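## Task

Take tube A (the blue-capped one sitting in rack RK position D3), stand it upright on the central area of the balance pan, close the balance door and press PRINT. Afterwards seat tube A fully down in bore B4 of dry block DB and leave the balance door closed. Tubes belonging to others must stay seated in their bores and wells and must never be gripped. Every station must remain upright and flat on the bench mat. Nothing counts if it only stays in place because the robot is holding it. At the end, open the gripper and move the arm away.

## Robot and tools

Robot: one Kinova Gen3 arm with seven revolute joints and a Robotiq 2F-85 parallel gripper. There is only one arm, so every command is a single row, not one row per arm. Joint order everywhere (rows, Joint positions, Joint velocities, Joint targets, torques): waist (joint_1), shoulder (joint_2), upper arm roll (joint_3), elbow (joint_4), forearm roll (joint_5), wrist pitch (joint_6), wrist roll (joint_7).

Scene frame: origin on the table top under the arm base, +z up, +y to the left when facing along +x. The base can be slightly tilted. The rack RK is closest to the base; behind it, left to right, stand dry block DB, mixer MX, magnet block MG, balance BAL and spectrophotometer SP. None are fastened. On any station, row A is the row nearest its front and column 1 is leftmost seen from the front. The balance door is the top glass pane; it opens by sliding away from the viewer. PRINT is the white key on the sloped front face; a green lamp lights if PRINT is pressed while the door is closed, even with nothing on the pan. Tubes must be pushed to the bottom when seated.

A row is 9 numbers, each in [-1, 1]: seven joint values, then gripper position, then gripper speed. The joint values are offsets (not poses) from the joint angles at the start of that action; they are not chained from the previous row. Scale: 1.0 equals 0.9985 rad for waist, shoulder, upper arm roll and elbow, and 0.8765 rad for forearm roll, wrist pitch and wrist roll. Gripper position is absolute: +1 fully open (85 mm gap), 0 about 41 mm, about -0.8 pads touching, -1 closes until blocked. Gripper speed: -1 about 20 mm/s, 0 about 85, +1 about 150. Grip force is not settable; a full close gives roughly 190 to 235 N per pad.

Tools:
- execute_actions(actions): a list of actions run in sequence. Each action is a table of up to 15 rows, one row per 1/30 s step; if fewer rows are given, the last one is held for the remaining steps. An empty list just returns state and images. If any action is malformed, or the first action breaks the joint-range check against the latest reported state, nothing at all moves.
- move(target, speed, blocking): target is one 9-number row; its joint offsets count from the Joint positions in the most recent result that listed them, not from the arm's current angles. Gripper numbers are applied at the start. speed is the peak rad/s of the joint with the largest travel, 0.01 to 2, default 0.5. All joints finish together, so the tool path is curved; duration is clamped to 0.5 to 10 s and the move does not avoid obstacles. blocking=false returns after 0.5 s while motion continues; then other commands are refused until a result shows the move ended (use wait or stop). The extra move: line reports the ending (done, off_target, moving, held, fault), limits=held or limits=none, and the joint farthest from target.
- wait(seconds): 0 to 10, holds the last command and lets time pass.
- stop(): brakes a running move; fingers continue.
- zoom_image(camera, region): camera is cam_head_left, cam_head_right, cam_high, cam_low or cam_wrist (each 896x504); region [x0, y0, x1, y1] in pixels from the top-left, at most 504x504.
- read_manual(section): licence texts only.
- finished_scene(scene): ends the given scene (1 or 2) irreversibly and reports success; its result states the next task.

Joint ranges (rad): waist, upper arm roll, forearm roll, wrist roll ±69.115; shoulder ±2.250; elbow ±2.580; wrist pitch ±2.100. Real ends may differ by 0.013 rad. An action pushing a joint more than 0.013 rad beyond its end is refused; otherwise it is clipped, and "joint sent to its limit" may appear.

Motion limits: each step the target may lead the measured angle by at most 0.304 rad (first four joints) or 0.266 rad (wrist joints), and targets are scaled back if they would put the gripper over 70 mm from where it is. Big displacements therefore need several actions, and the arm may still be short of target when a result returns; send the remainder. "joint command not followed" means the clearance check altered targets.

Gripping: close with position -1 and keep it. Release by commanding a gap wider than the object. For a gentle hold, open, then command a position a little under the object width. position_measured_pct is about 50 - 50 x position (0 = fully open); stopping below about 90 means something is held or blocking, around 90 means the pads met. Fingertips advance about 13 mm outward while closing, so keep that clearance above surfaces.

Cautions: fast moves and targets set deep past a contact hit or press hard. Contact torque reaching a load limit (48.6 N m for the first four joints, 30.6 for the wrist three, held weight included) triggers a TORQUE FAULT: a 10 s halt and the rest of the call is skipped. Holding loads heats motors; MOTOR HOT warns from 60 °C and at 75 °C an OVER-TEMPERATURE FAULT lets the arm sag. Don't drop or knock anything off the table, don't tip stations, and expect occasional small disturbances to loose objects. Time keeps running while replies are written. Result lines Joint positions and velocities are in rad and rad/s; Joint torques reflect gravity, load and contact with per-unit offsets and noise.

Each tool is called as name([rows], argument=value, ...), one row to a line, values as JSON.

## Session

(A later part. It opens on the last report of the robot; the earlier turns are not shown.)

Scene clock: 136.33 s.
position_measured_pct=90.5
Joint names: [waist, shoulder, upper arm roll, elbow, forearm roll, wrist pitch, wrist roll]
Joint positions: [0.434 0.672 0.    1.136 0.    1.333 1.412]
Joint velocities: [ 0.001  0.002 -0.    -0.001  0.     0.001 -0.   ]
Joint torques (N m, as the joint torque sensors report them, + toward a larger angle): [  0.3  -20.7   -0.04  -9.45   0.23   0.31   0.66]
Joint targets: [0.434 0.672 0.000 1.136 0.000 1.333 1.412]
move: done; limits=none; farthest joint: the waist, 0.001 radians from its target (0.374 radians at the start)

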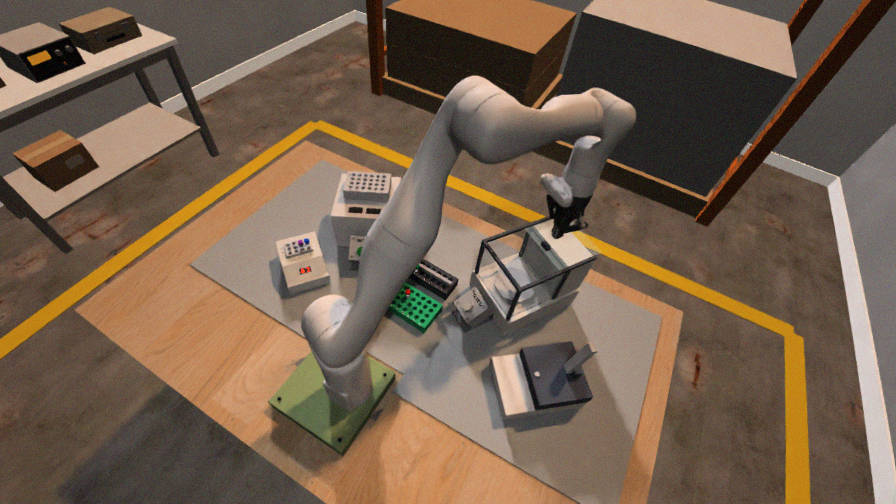

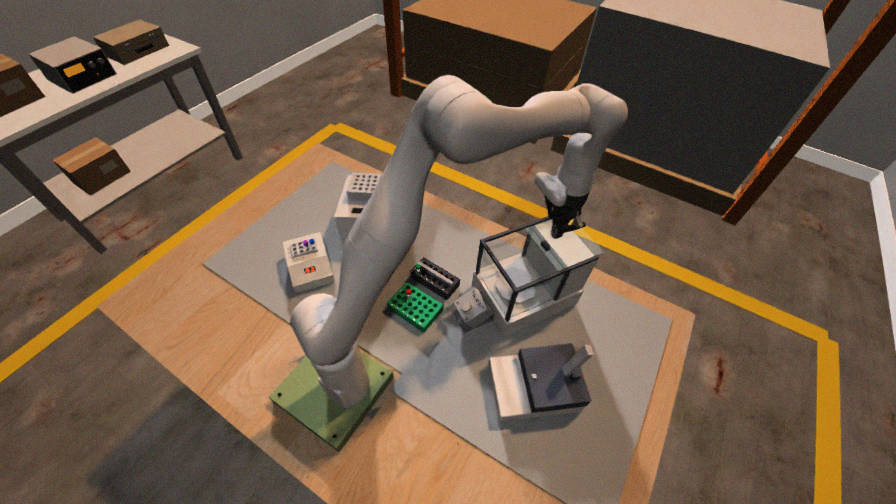

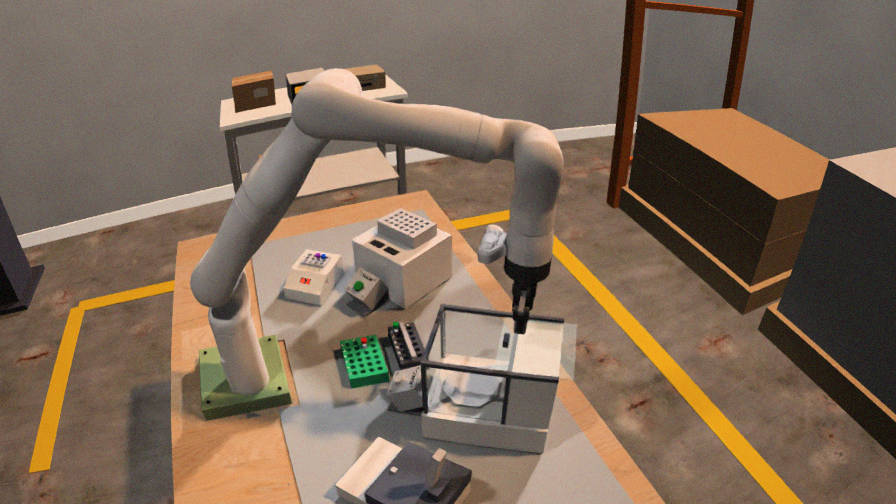

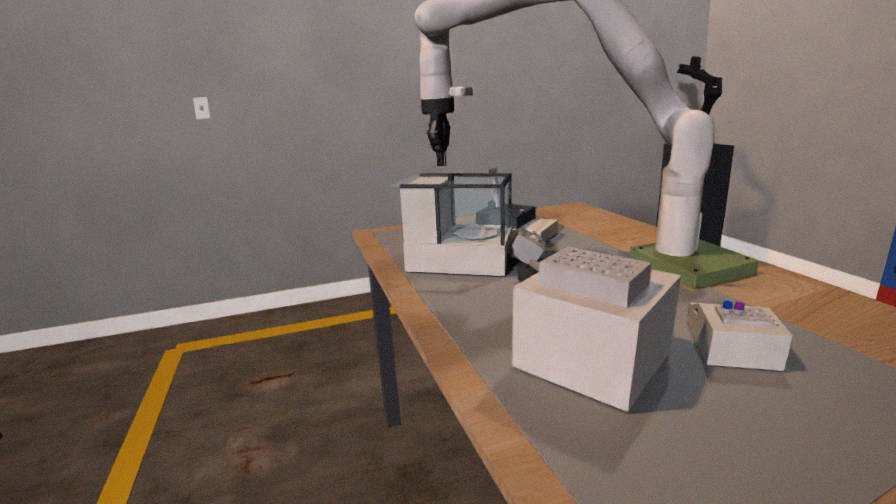

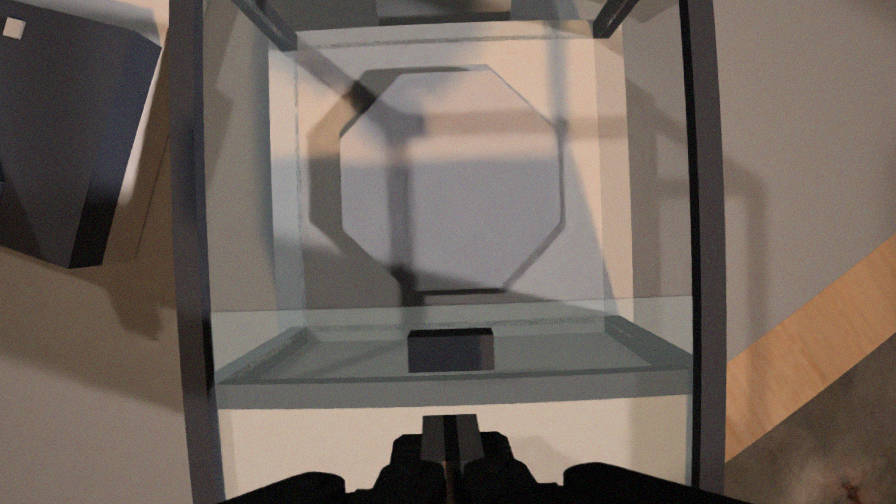

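The handle sits where expected, so I'm running the door-closing sequence.

move(target=[0,0.017,0,0.0481,0,-0.0742,0,-0.85,0], speed=0.15)

move(target=[-0.02,-0.1416,0,0.2608,0,-0.135,-0.0228,-0.85,0], speed=0.25)

Scene clock: 137.27 s.
position_measured_pct=90.5
Joint names: [waist, shoulder, upper arm roll, elbow, forearm roll, wrist pitch, wrist roll]
Joint positions: [0.434 0.689 0.    1.184 0.    1.268 1.412]
Joint velocities: [ 0.001  0.    -0.    -0.     0.    -0.001  0.   ]
Joint torques (N m, as the joint torque sensors report them, + toward a larger angle): [  0.22 -20.66  -0.49  -9.21   0.2    0.1    0.5 ]
Joint targets: [0.434 0.689 0.000 1.184 0.000 1.268 1.412]
move: done; limits=none; farthest joint: the waist, 0.000 radians from its target (0.000 radians at the start)

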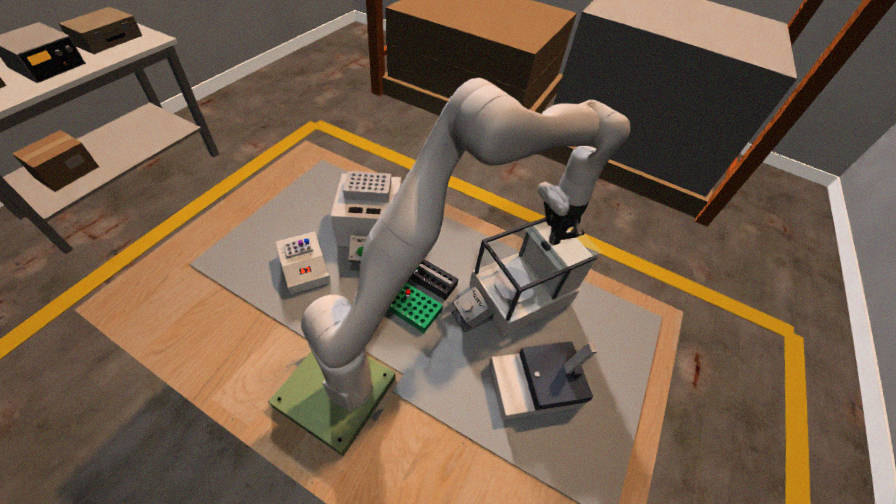

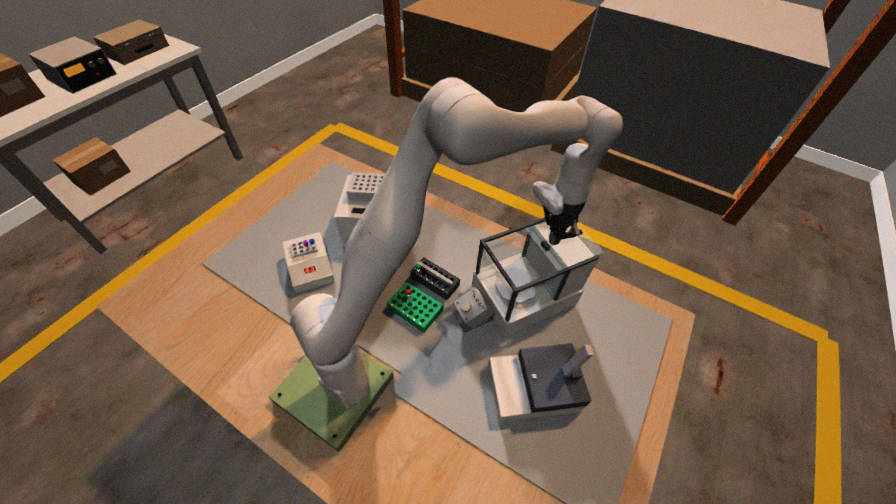

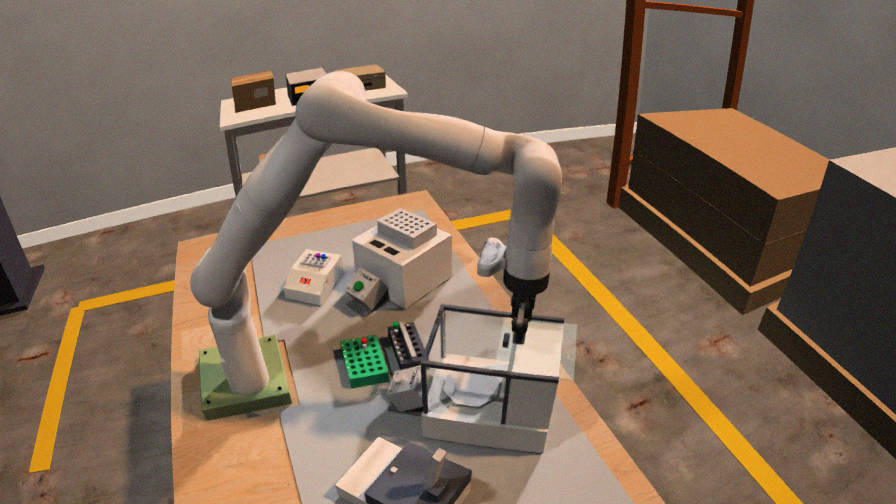

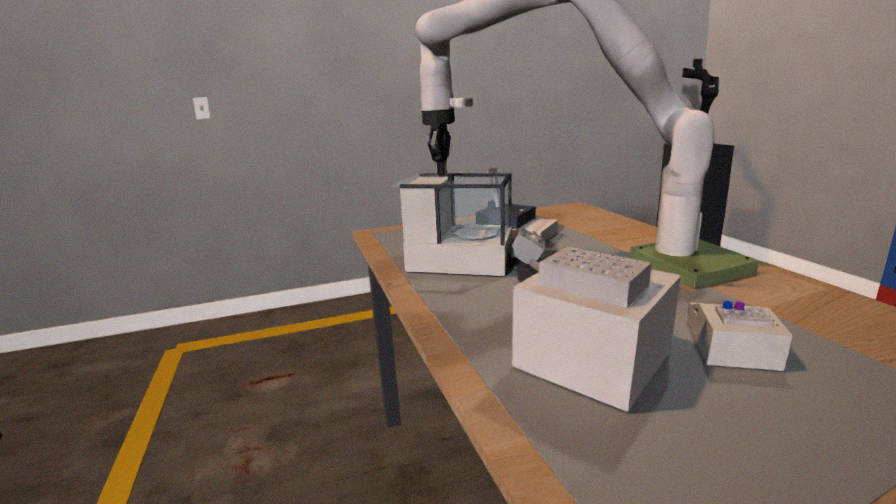

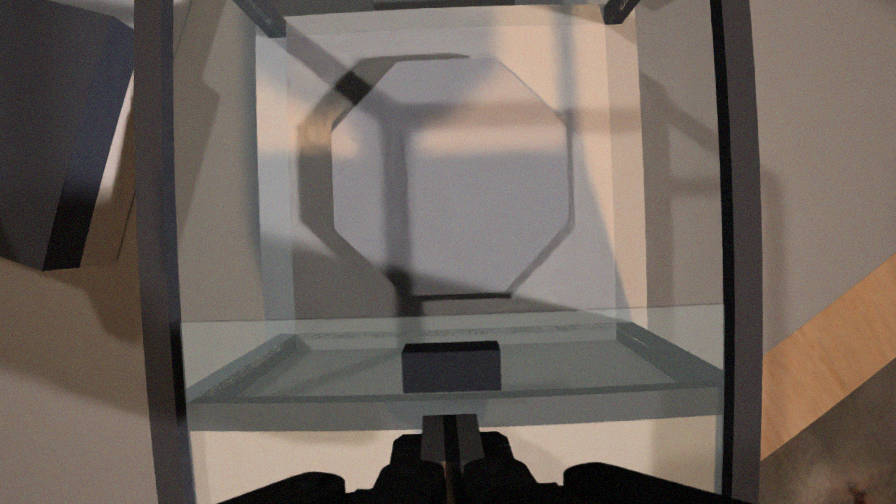

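Scene clock: 138.63 s.
position_measured_pct=90.5
Joint names: [waist, shoulder, upper arm roll, elbow, forearm roll, wrist pitch, wrist roll]
Joint positions: [0.414 0.548 0.    1.444 0.001 1.149 1.392]
Joint velocities: [ 0.    -0.001  0.     0.     0.001  0.     0.   ]
Joint torques (N m, as the joint torque sensors report them, + toward a larger angle): [ -0.23 -18.82  -0.29  -9.05  -0.01   0.73   0.8 ]
Joint targets: [0.414 0.548 0.000 1.444 0.000 1.149 1.392]
move: done; limits=none; farthest joint: the shoulder, 0.001 radians from its target (0.142 radians at the start)

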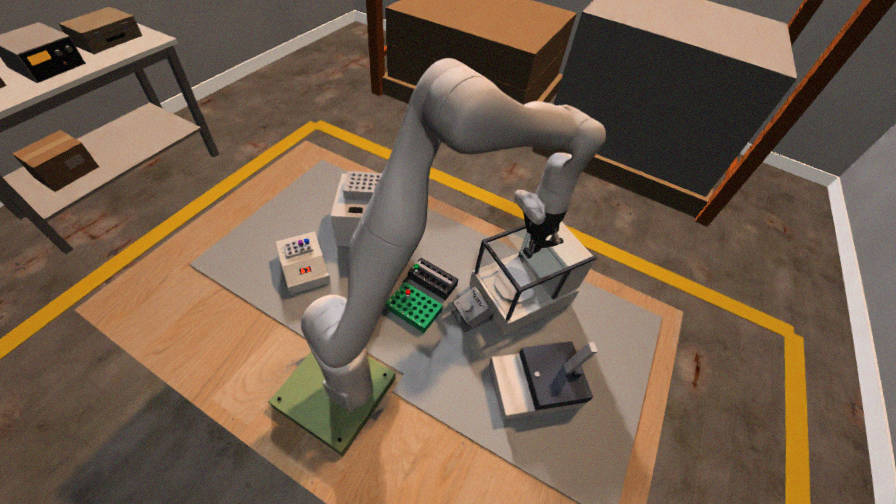

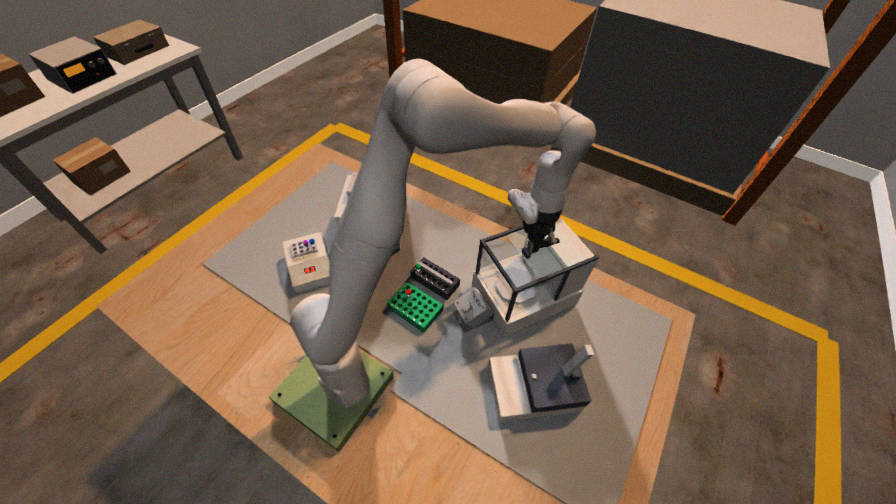

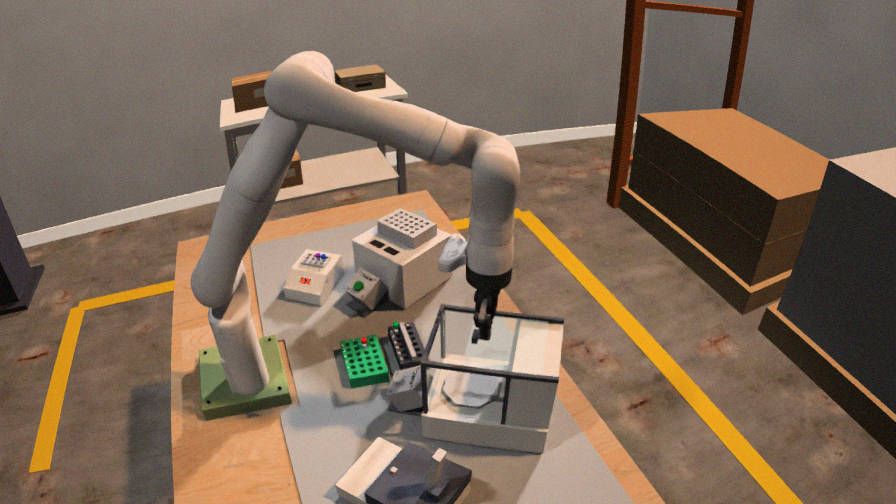

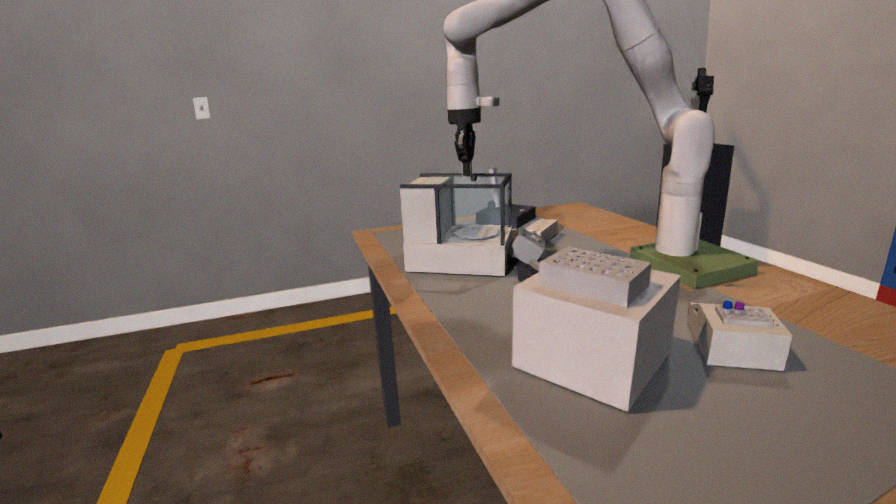

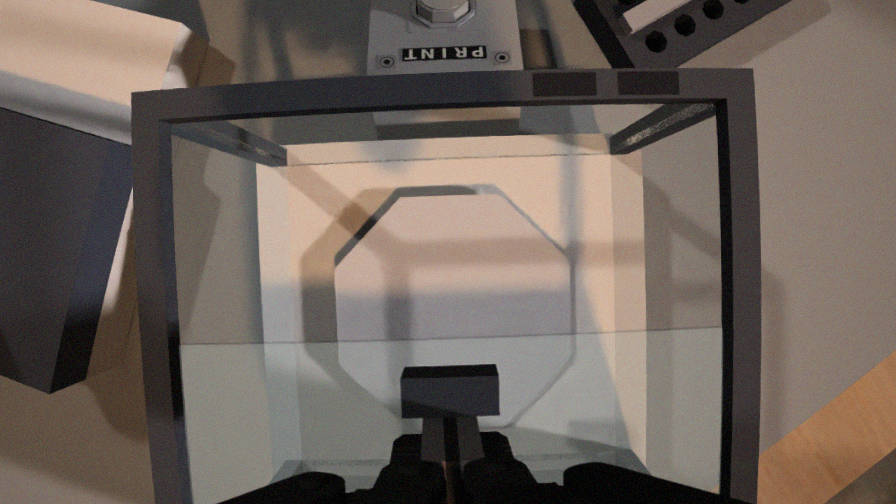

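move(target=[-0.022,-0.1257,0,0.2113,-0.001,-0.097,-0.026,-0.85,0], speed=0.22)

move(target=[-0.001,-0.0085,0,0.0135,0,-0.0057,-0.001,-0.85,0], speed=0.03)

Scene clock: 141.40 s.
position_measured_pct=90.5
Joint names: [waist, shoulder, upper arm roll, elbow, forearm roll, wrist pitch, wrist roll]
Joint positions: [ 0.392  0.423  0.     1.654 -0.     1.063  1.369]
Joint velocities: [ 0.001 -0.004  0.     0.001 -0.    -0.002  0.   ]
Joint torques (N m, as the joint torque sensors report them, + toward a larger angle): [  0.16 -15.84  -0.34  -8.5    0.13   0.61   0.44]
Joint targets: [0.392 0.423 0.000 1.655 -0.000 1.064 1.369]
move: done; limits=none; farthest joint: the shoulder, 0.001 radians from its target (0.126 radians at the start)

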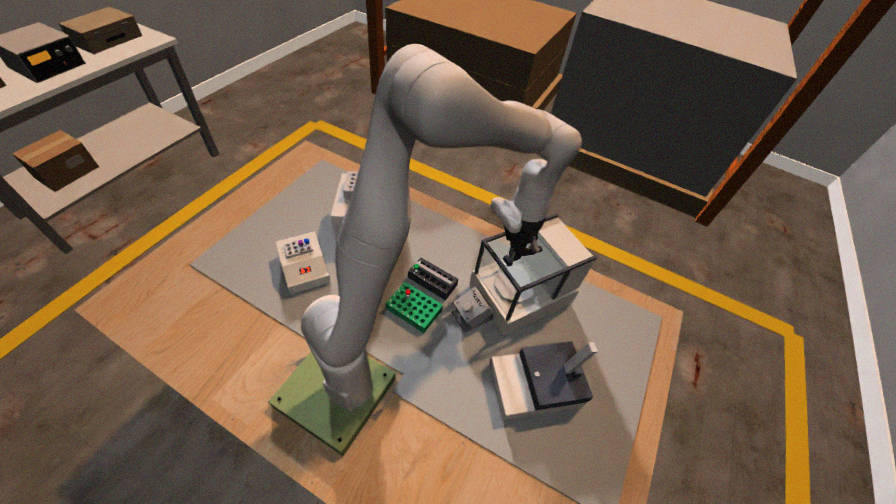

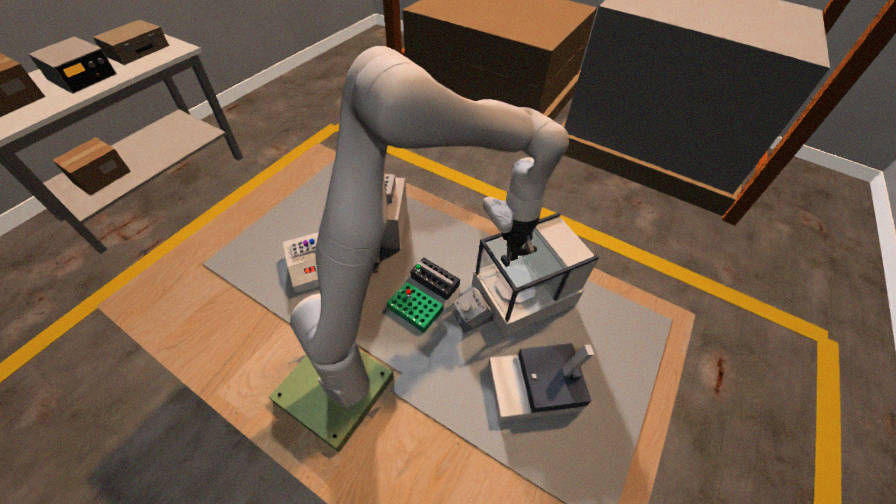

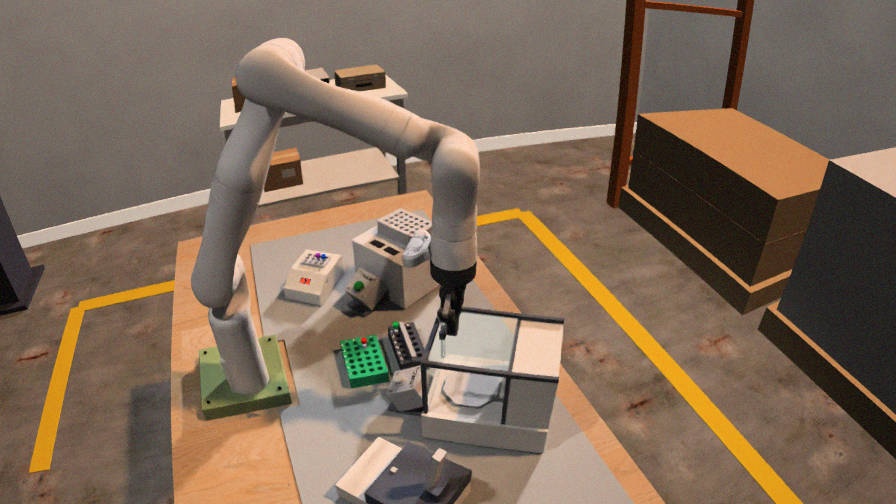

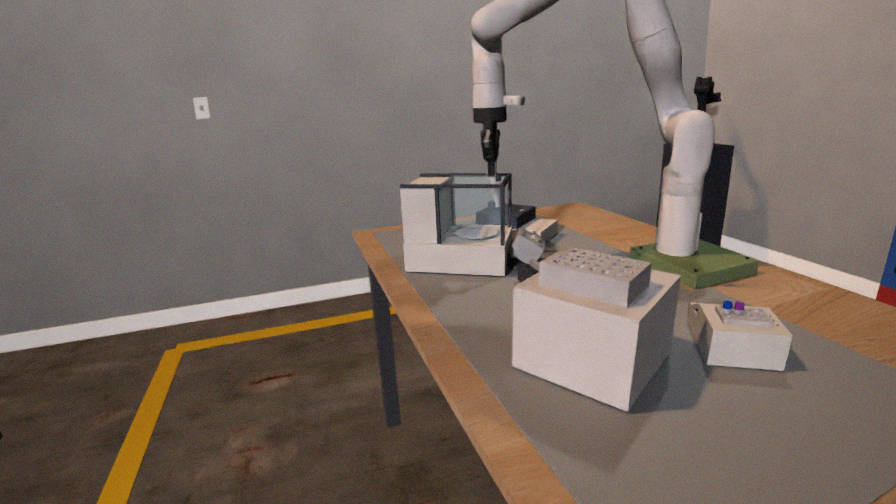

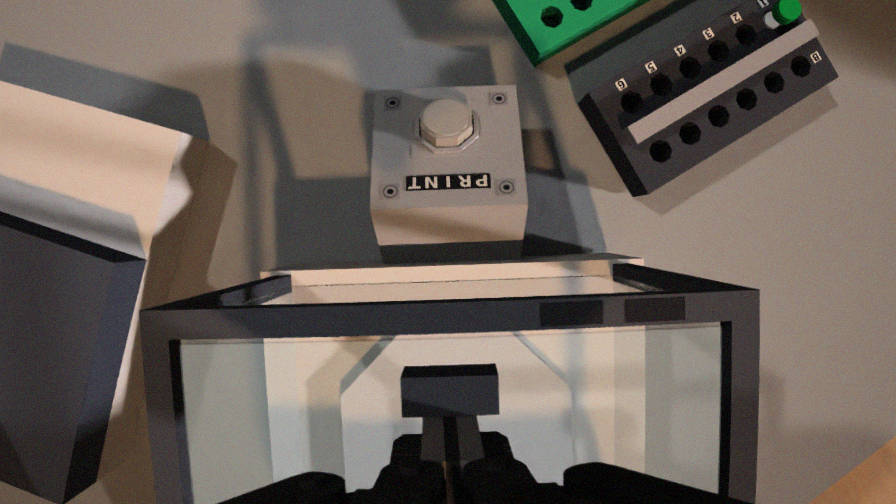

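Scene clock: 142.10 s.
position_measured_pct=90.5
Joint names: [waist, shoulder, upper arm roll, elbow, forearm roll, wrist pitch, wrist roll]
Joint positions: [0.391 0.415 0.    1.666 0.    1.055 1.368]
Joint velocities: [ 0.    -0.001  0.     0.     0.001  0.001 -0.   ]
Joint torques (N m, as the joint torque sensors report them, + toward a larger angle): [ -0.33 -16.25  -0.71  -6.96   0.2    1.67   0.46]
Joint targets: [0.391 0.415 0.000 1.668 -0.000 1.058 1.368]
move: done; limits=none; farthest joint: the wrist pitch, 0.003 radians from its target (0.005 radians at the start)

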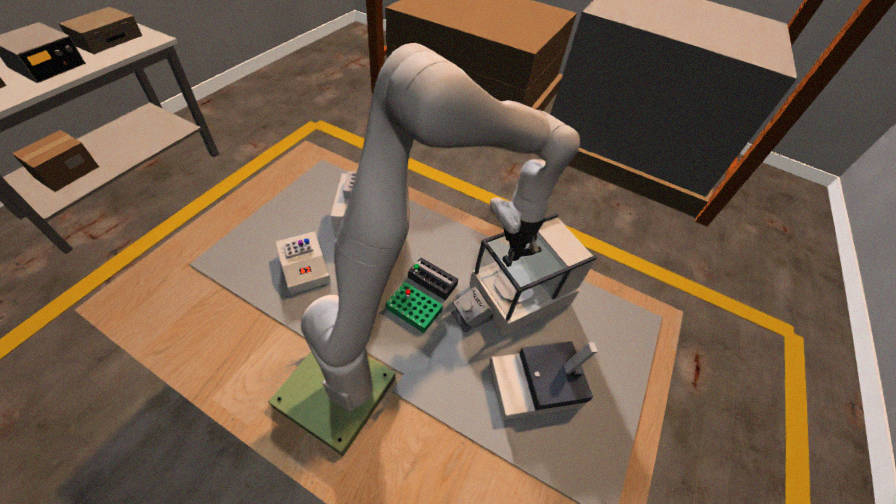

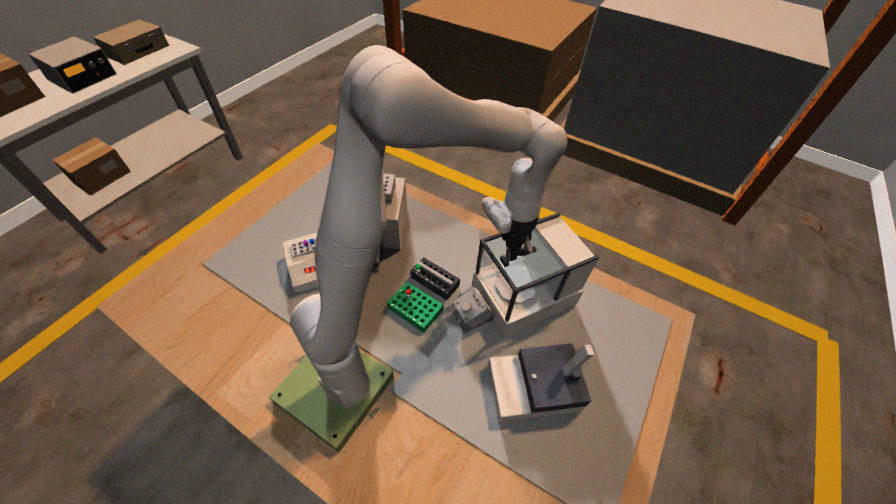

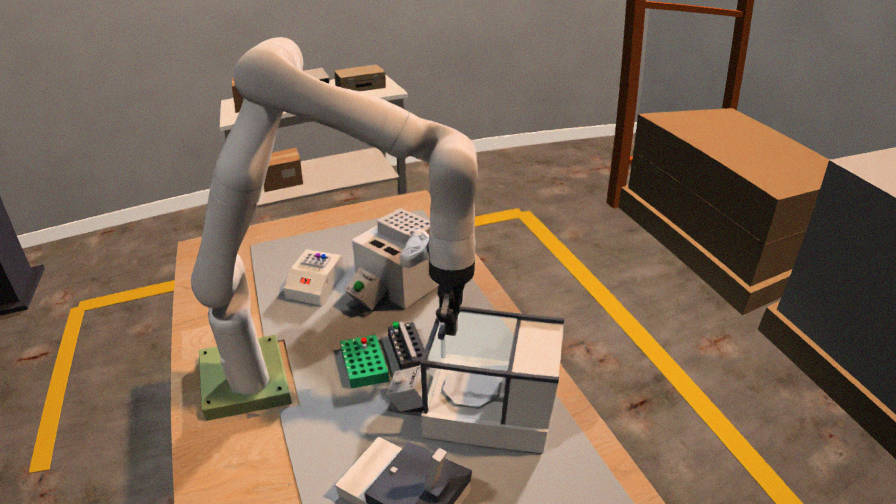

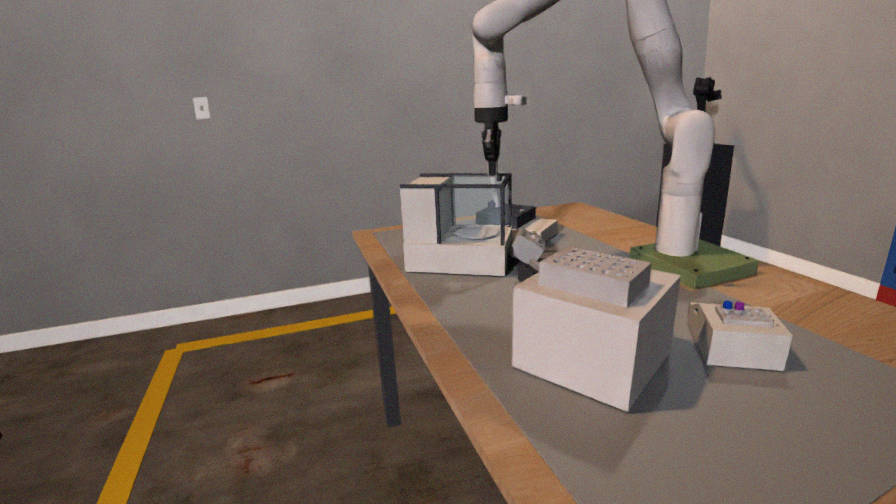

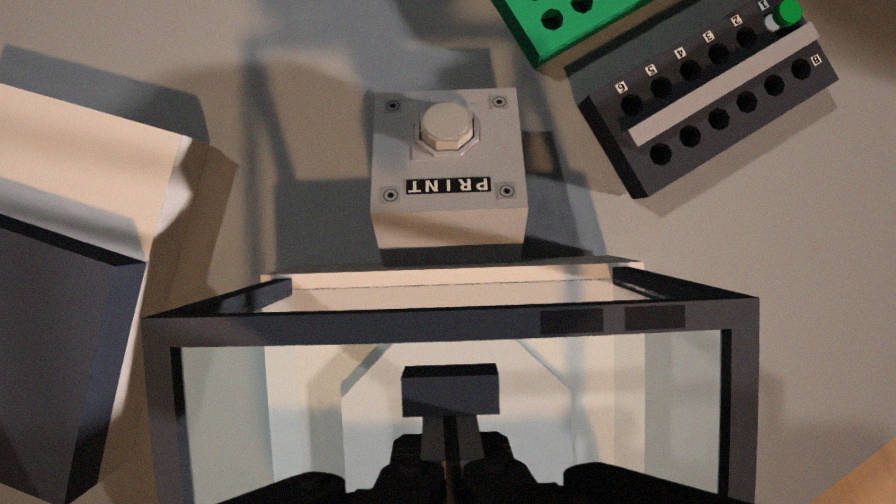

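move(target=[0,-0.055,0,-0.3665,0,0.48,0,-0.5,0], speed=0.6)

Scene clock: 143.53 s.
position_measured_pct=75.0
Joint names: [waist, shoulder, upper arm roll, elbow, forearm roll, wrist pitch, wrist roll]
Joint positions: [0.391 0.36  0.    1.3   0.    1.476 1.368]
Joint velocities: [-0.     0.     0.    -0.001 -0.    -0.001  0.   ]
Joint torques (N m, as the joint torque sensors report them, + toward a larger angle): [  0.07 -15.72  -0.06  -9.91   0.44   0.22   0.33]
Joint targets: [0.391 0.360 0.000 1.300 0.000 1.476 1.368]
move: done; limits=none; farthest joint: the waist, 0.000 radians from its target (0.000 radians at the start)

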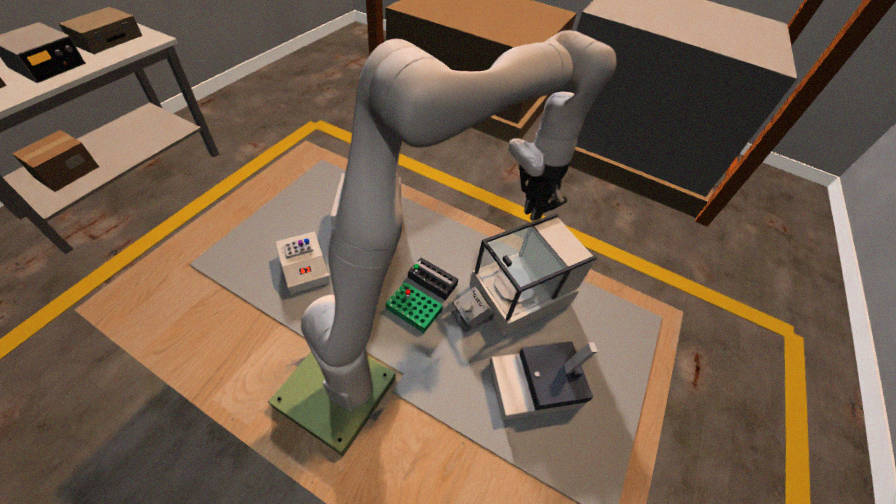

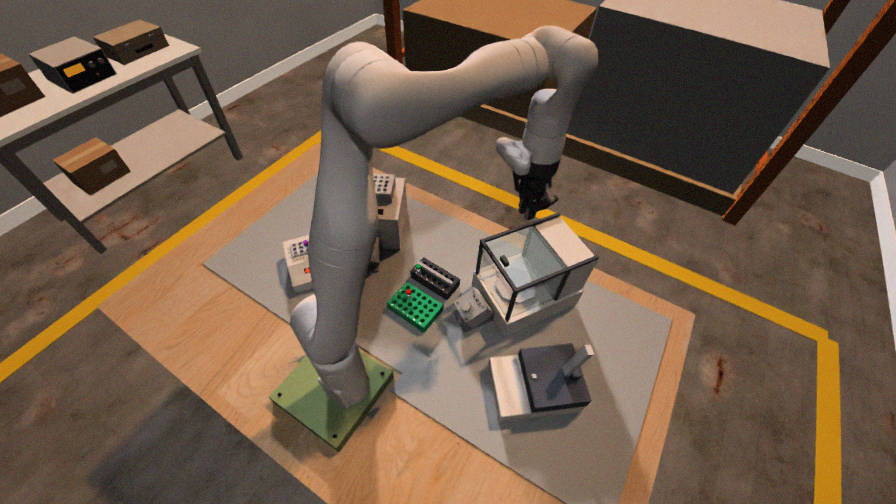

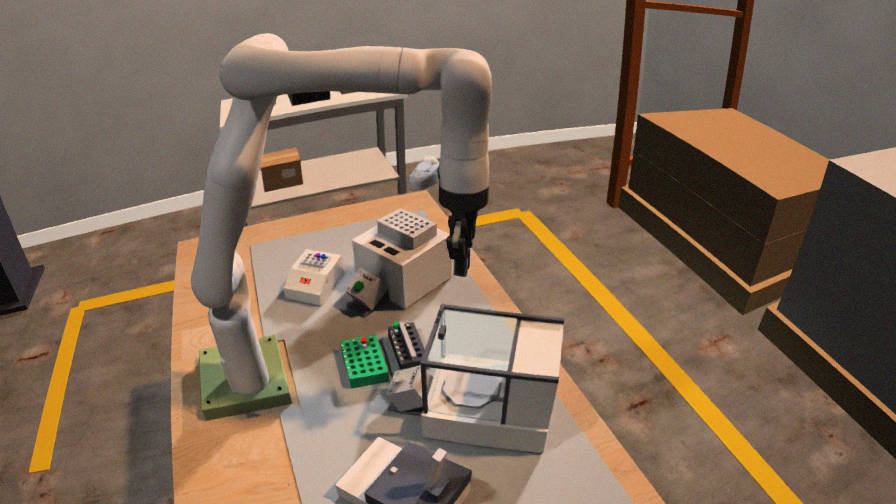

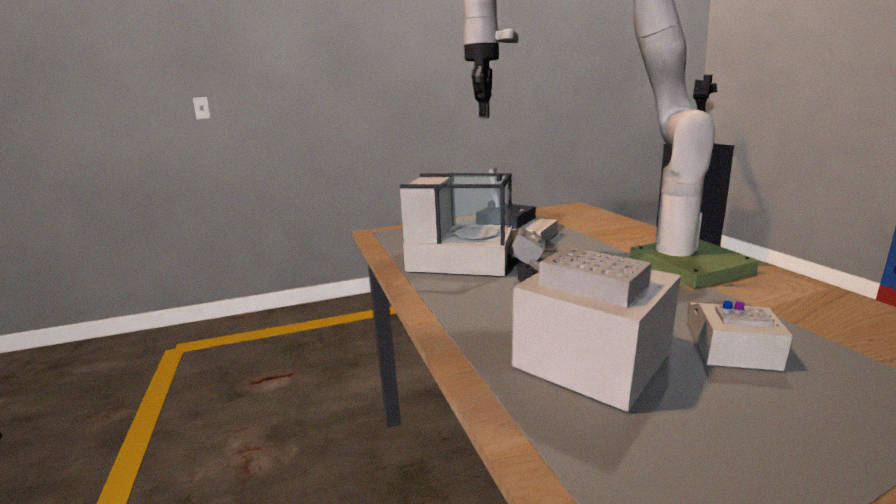

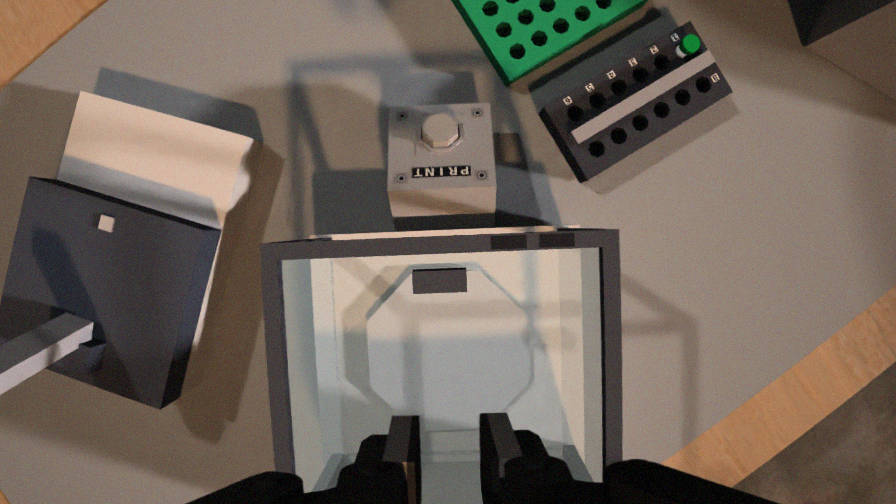

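The door is shut, tube A is seated in B4 level with its neighbour, and the arm is clear.

finished_scene(scene=1)

The scene is finished: the task was done.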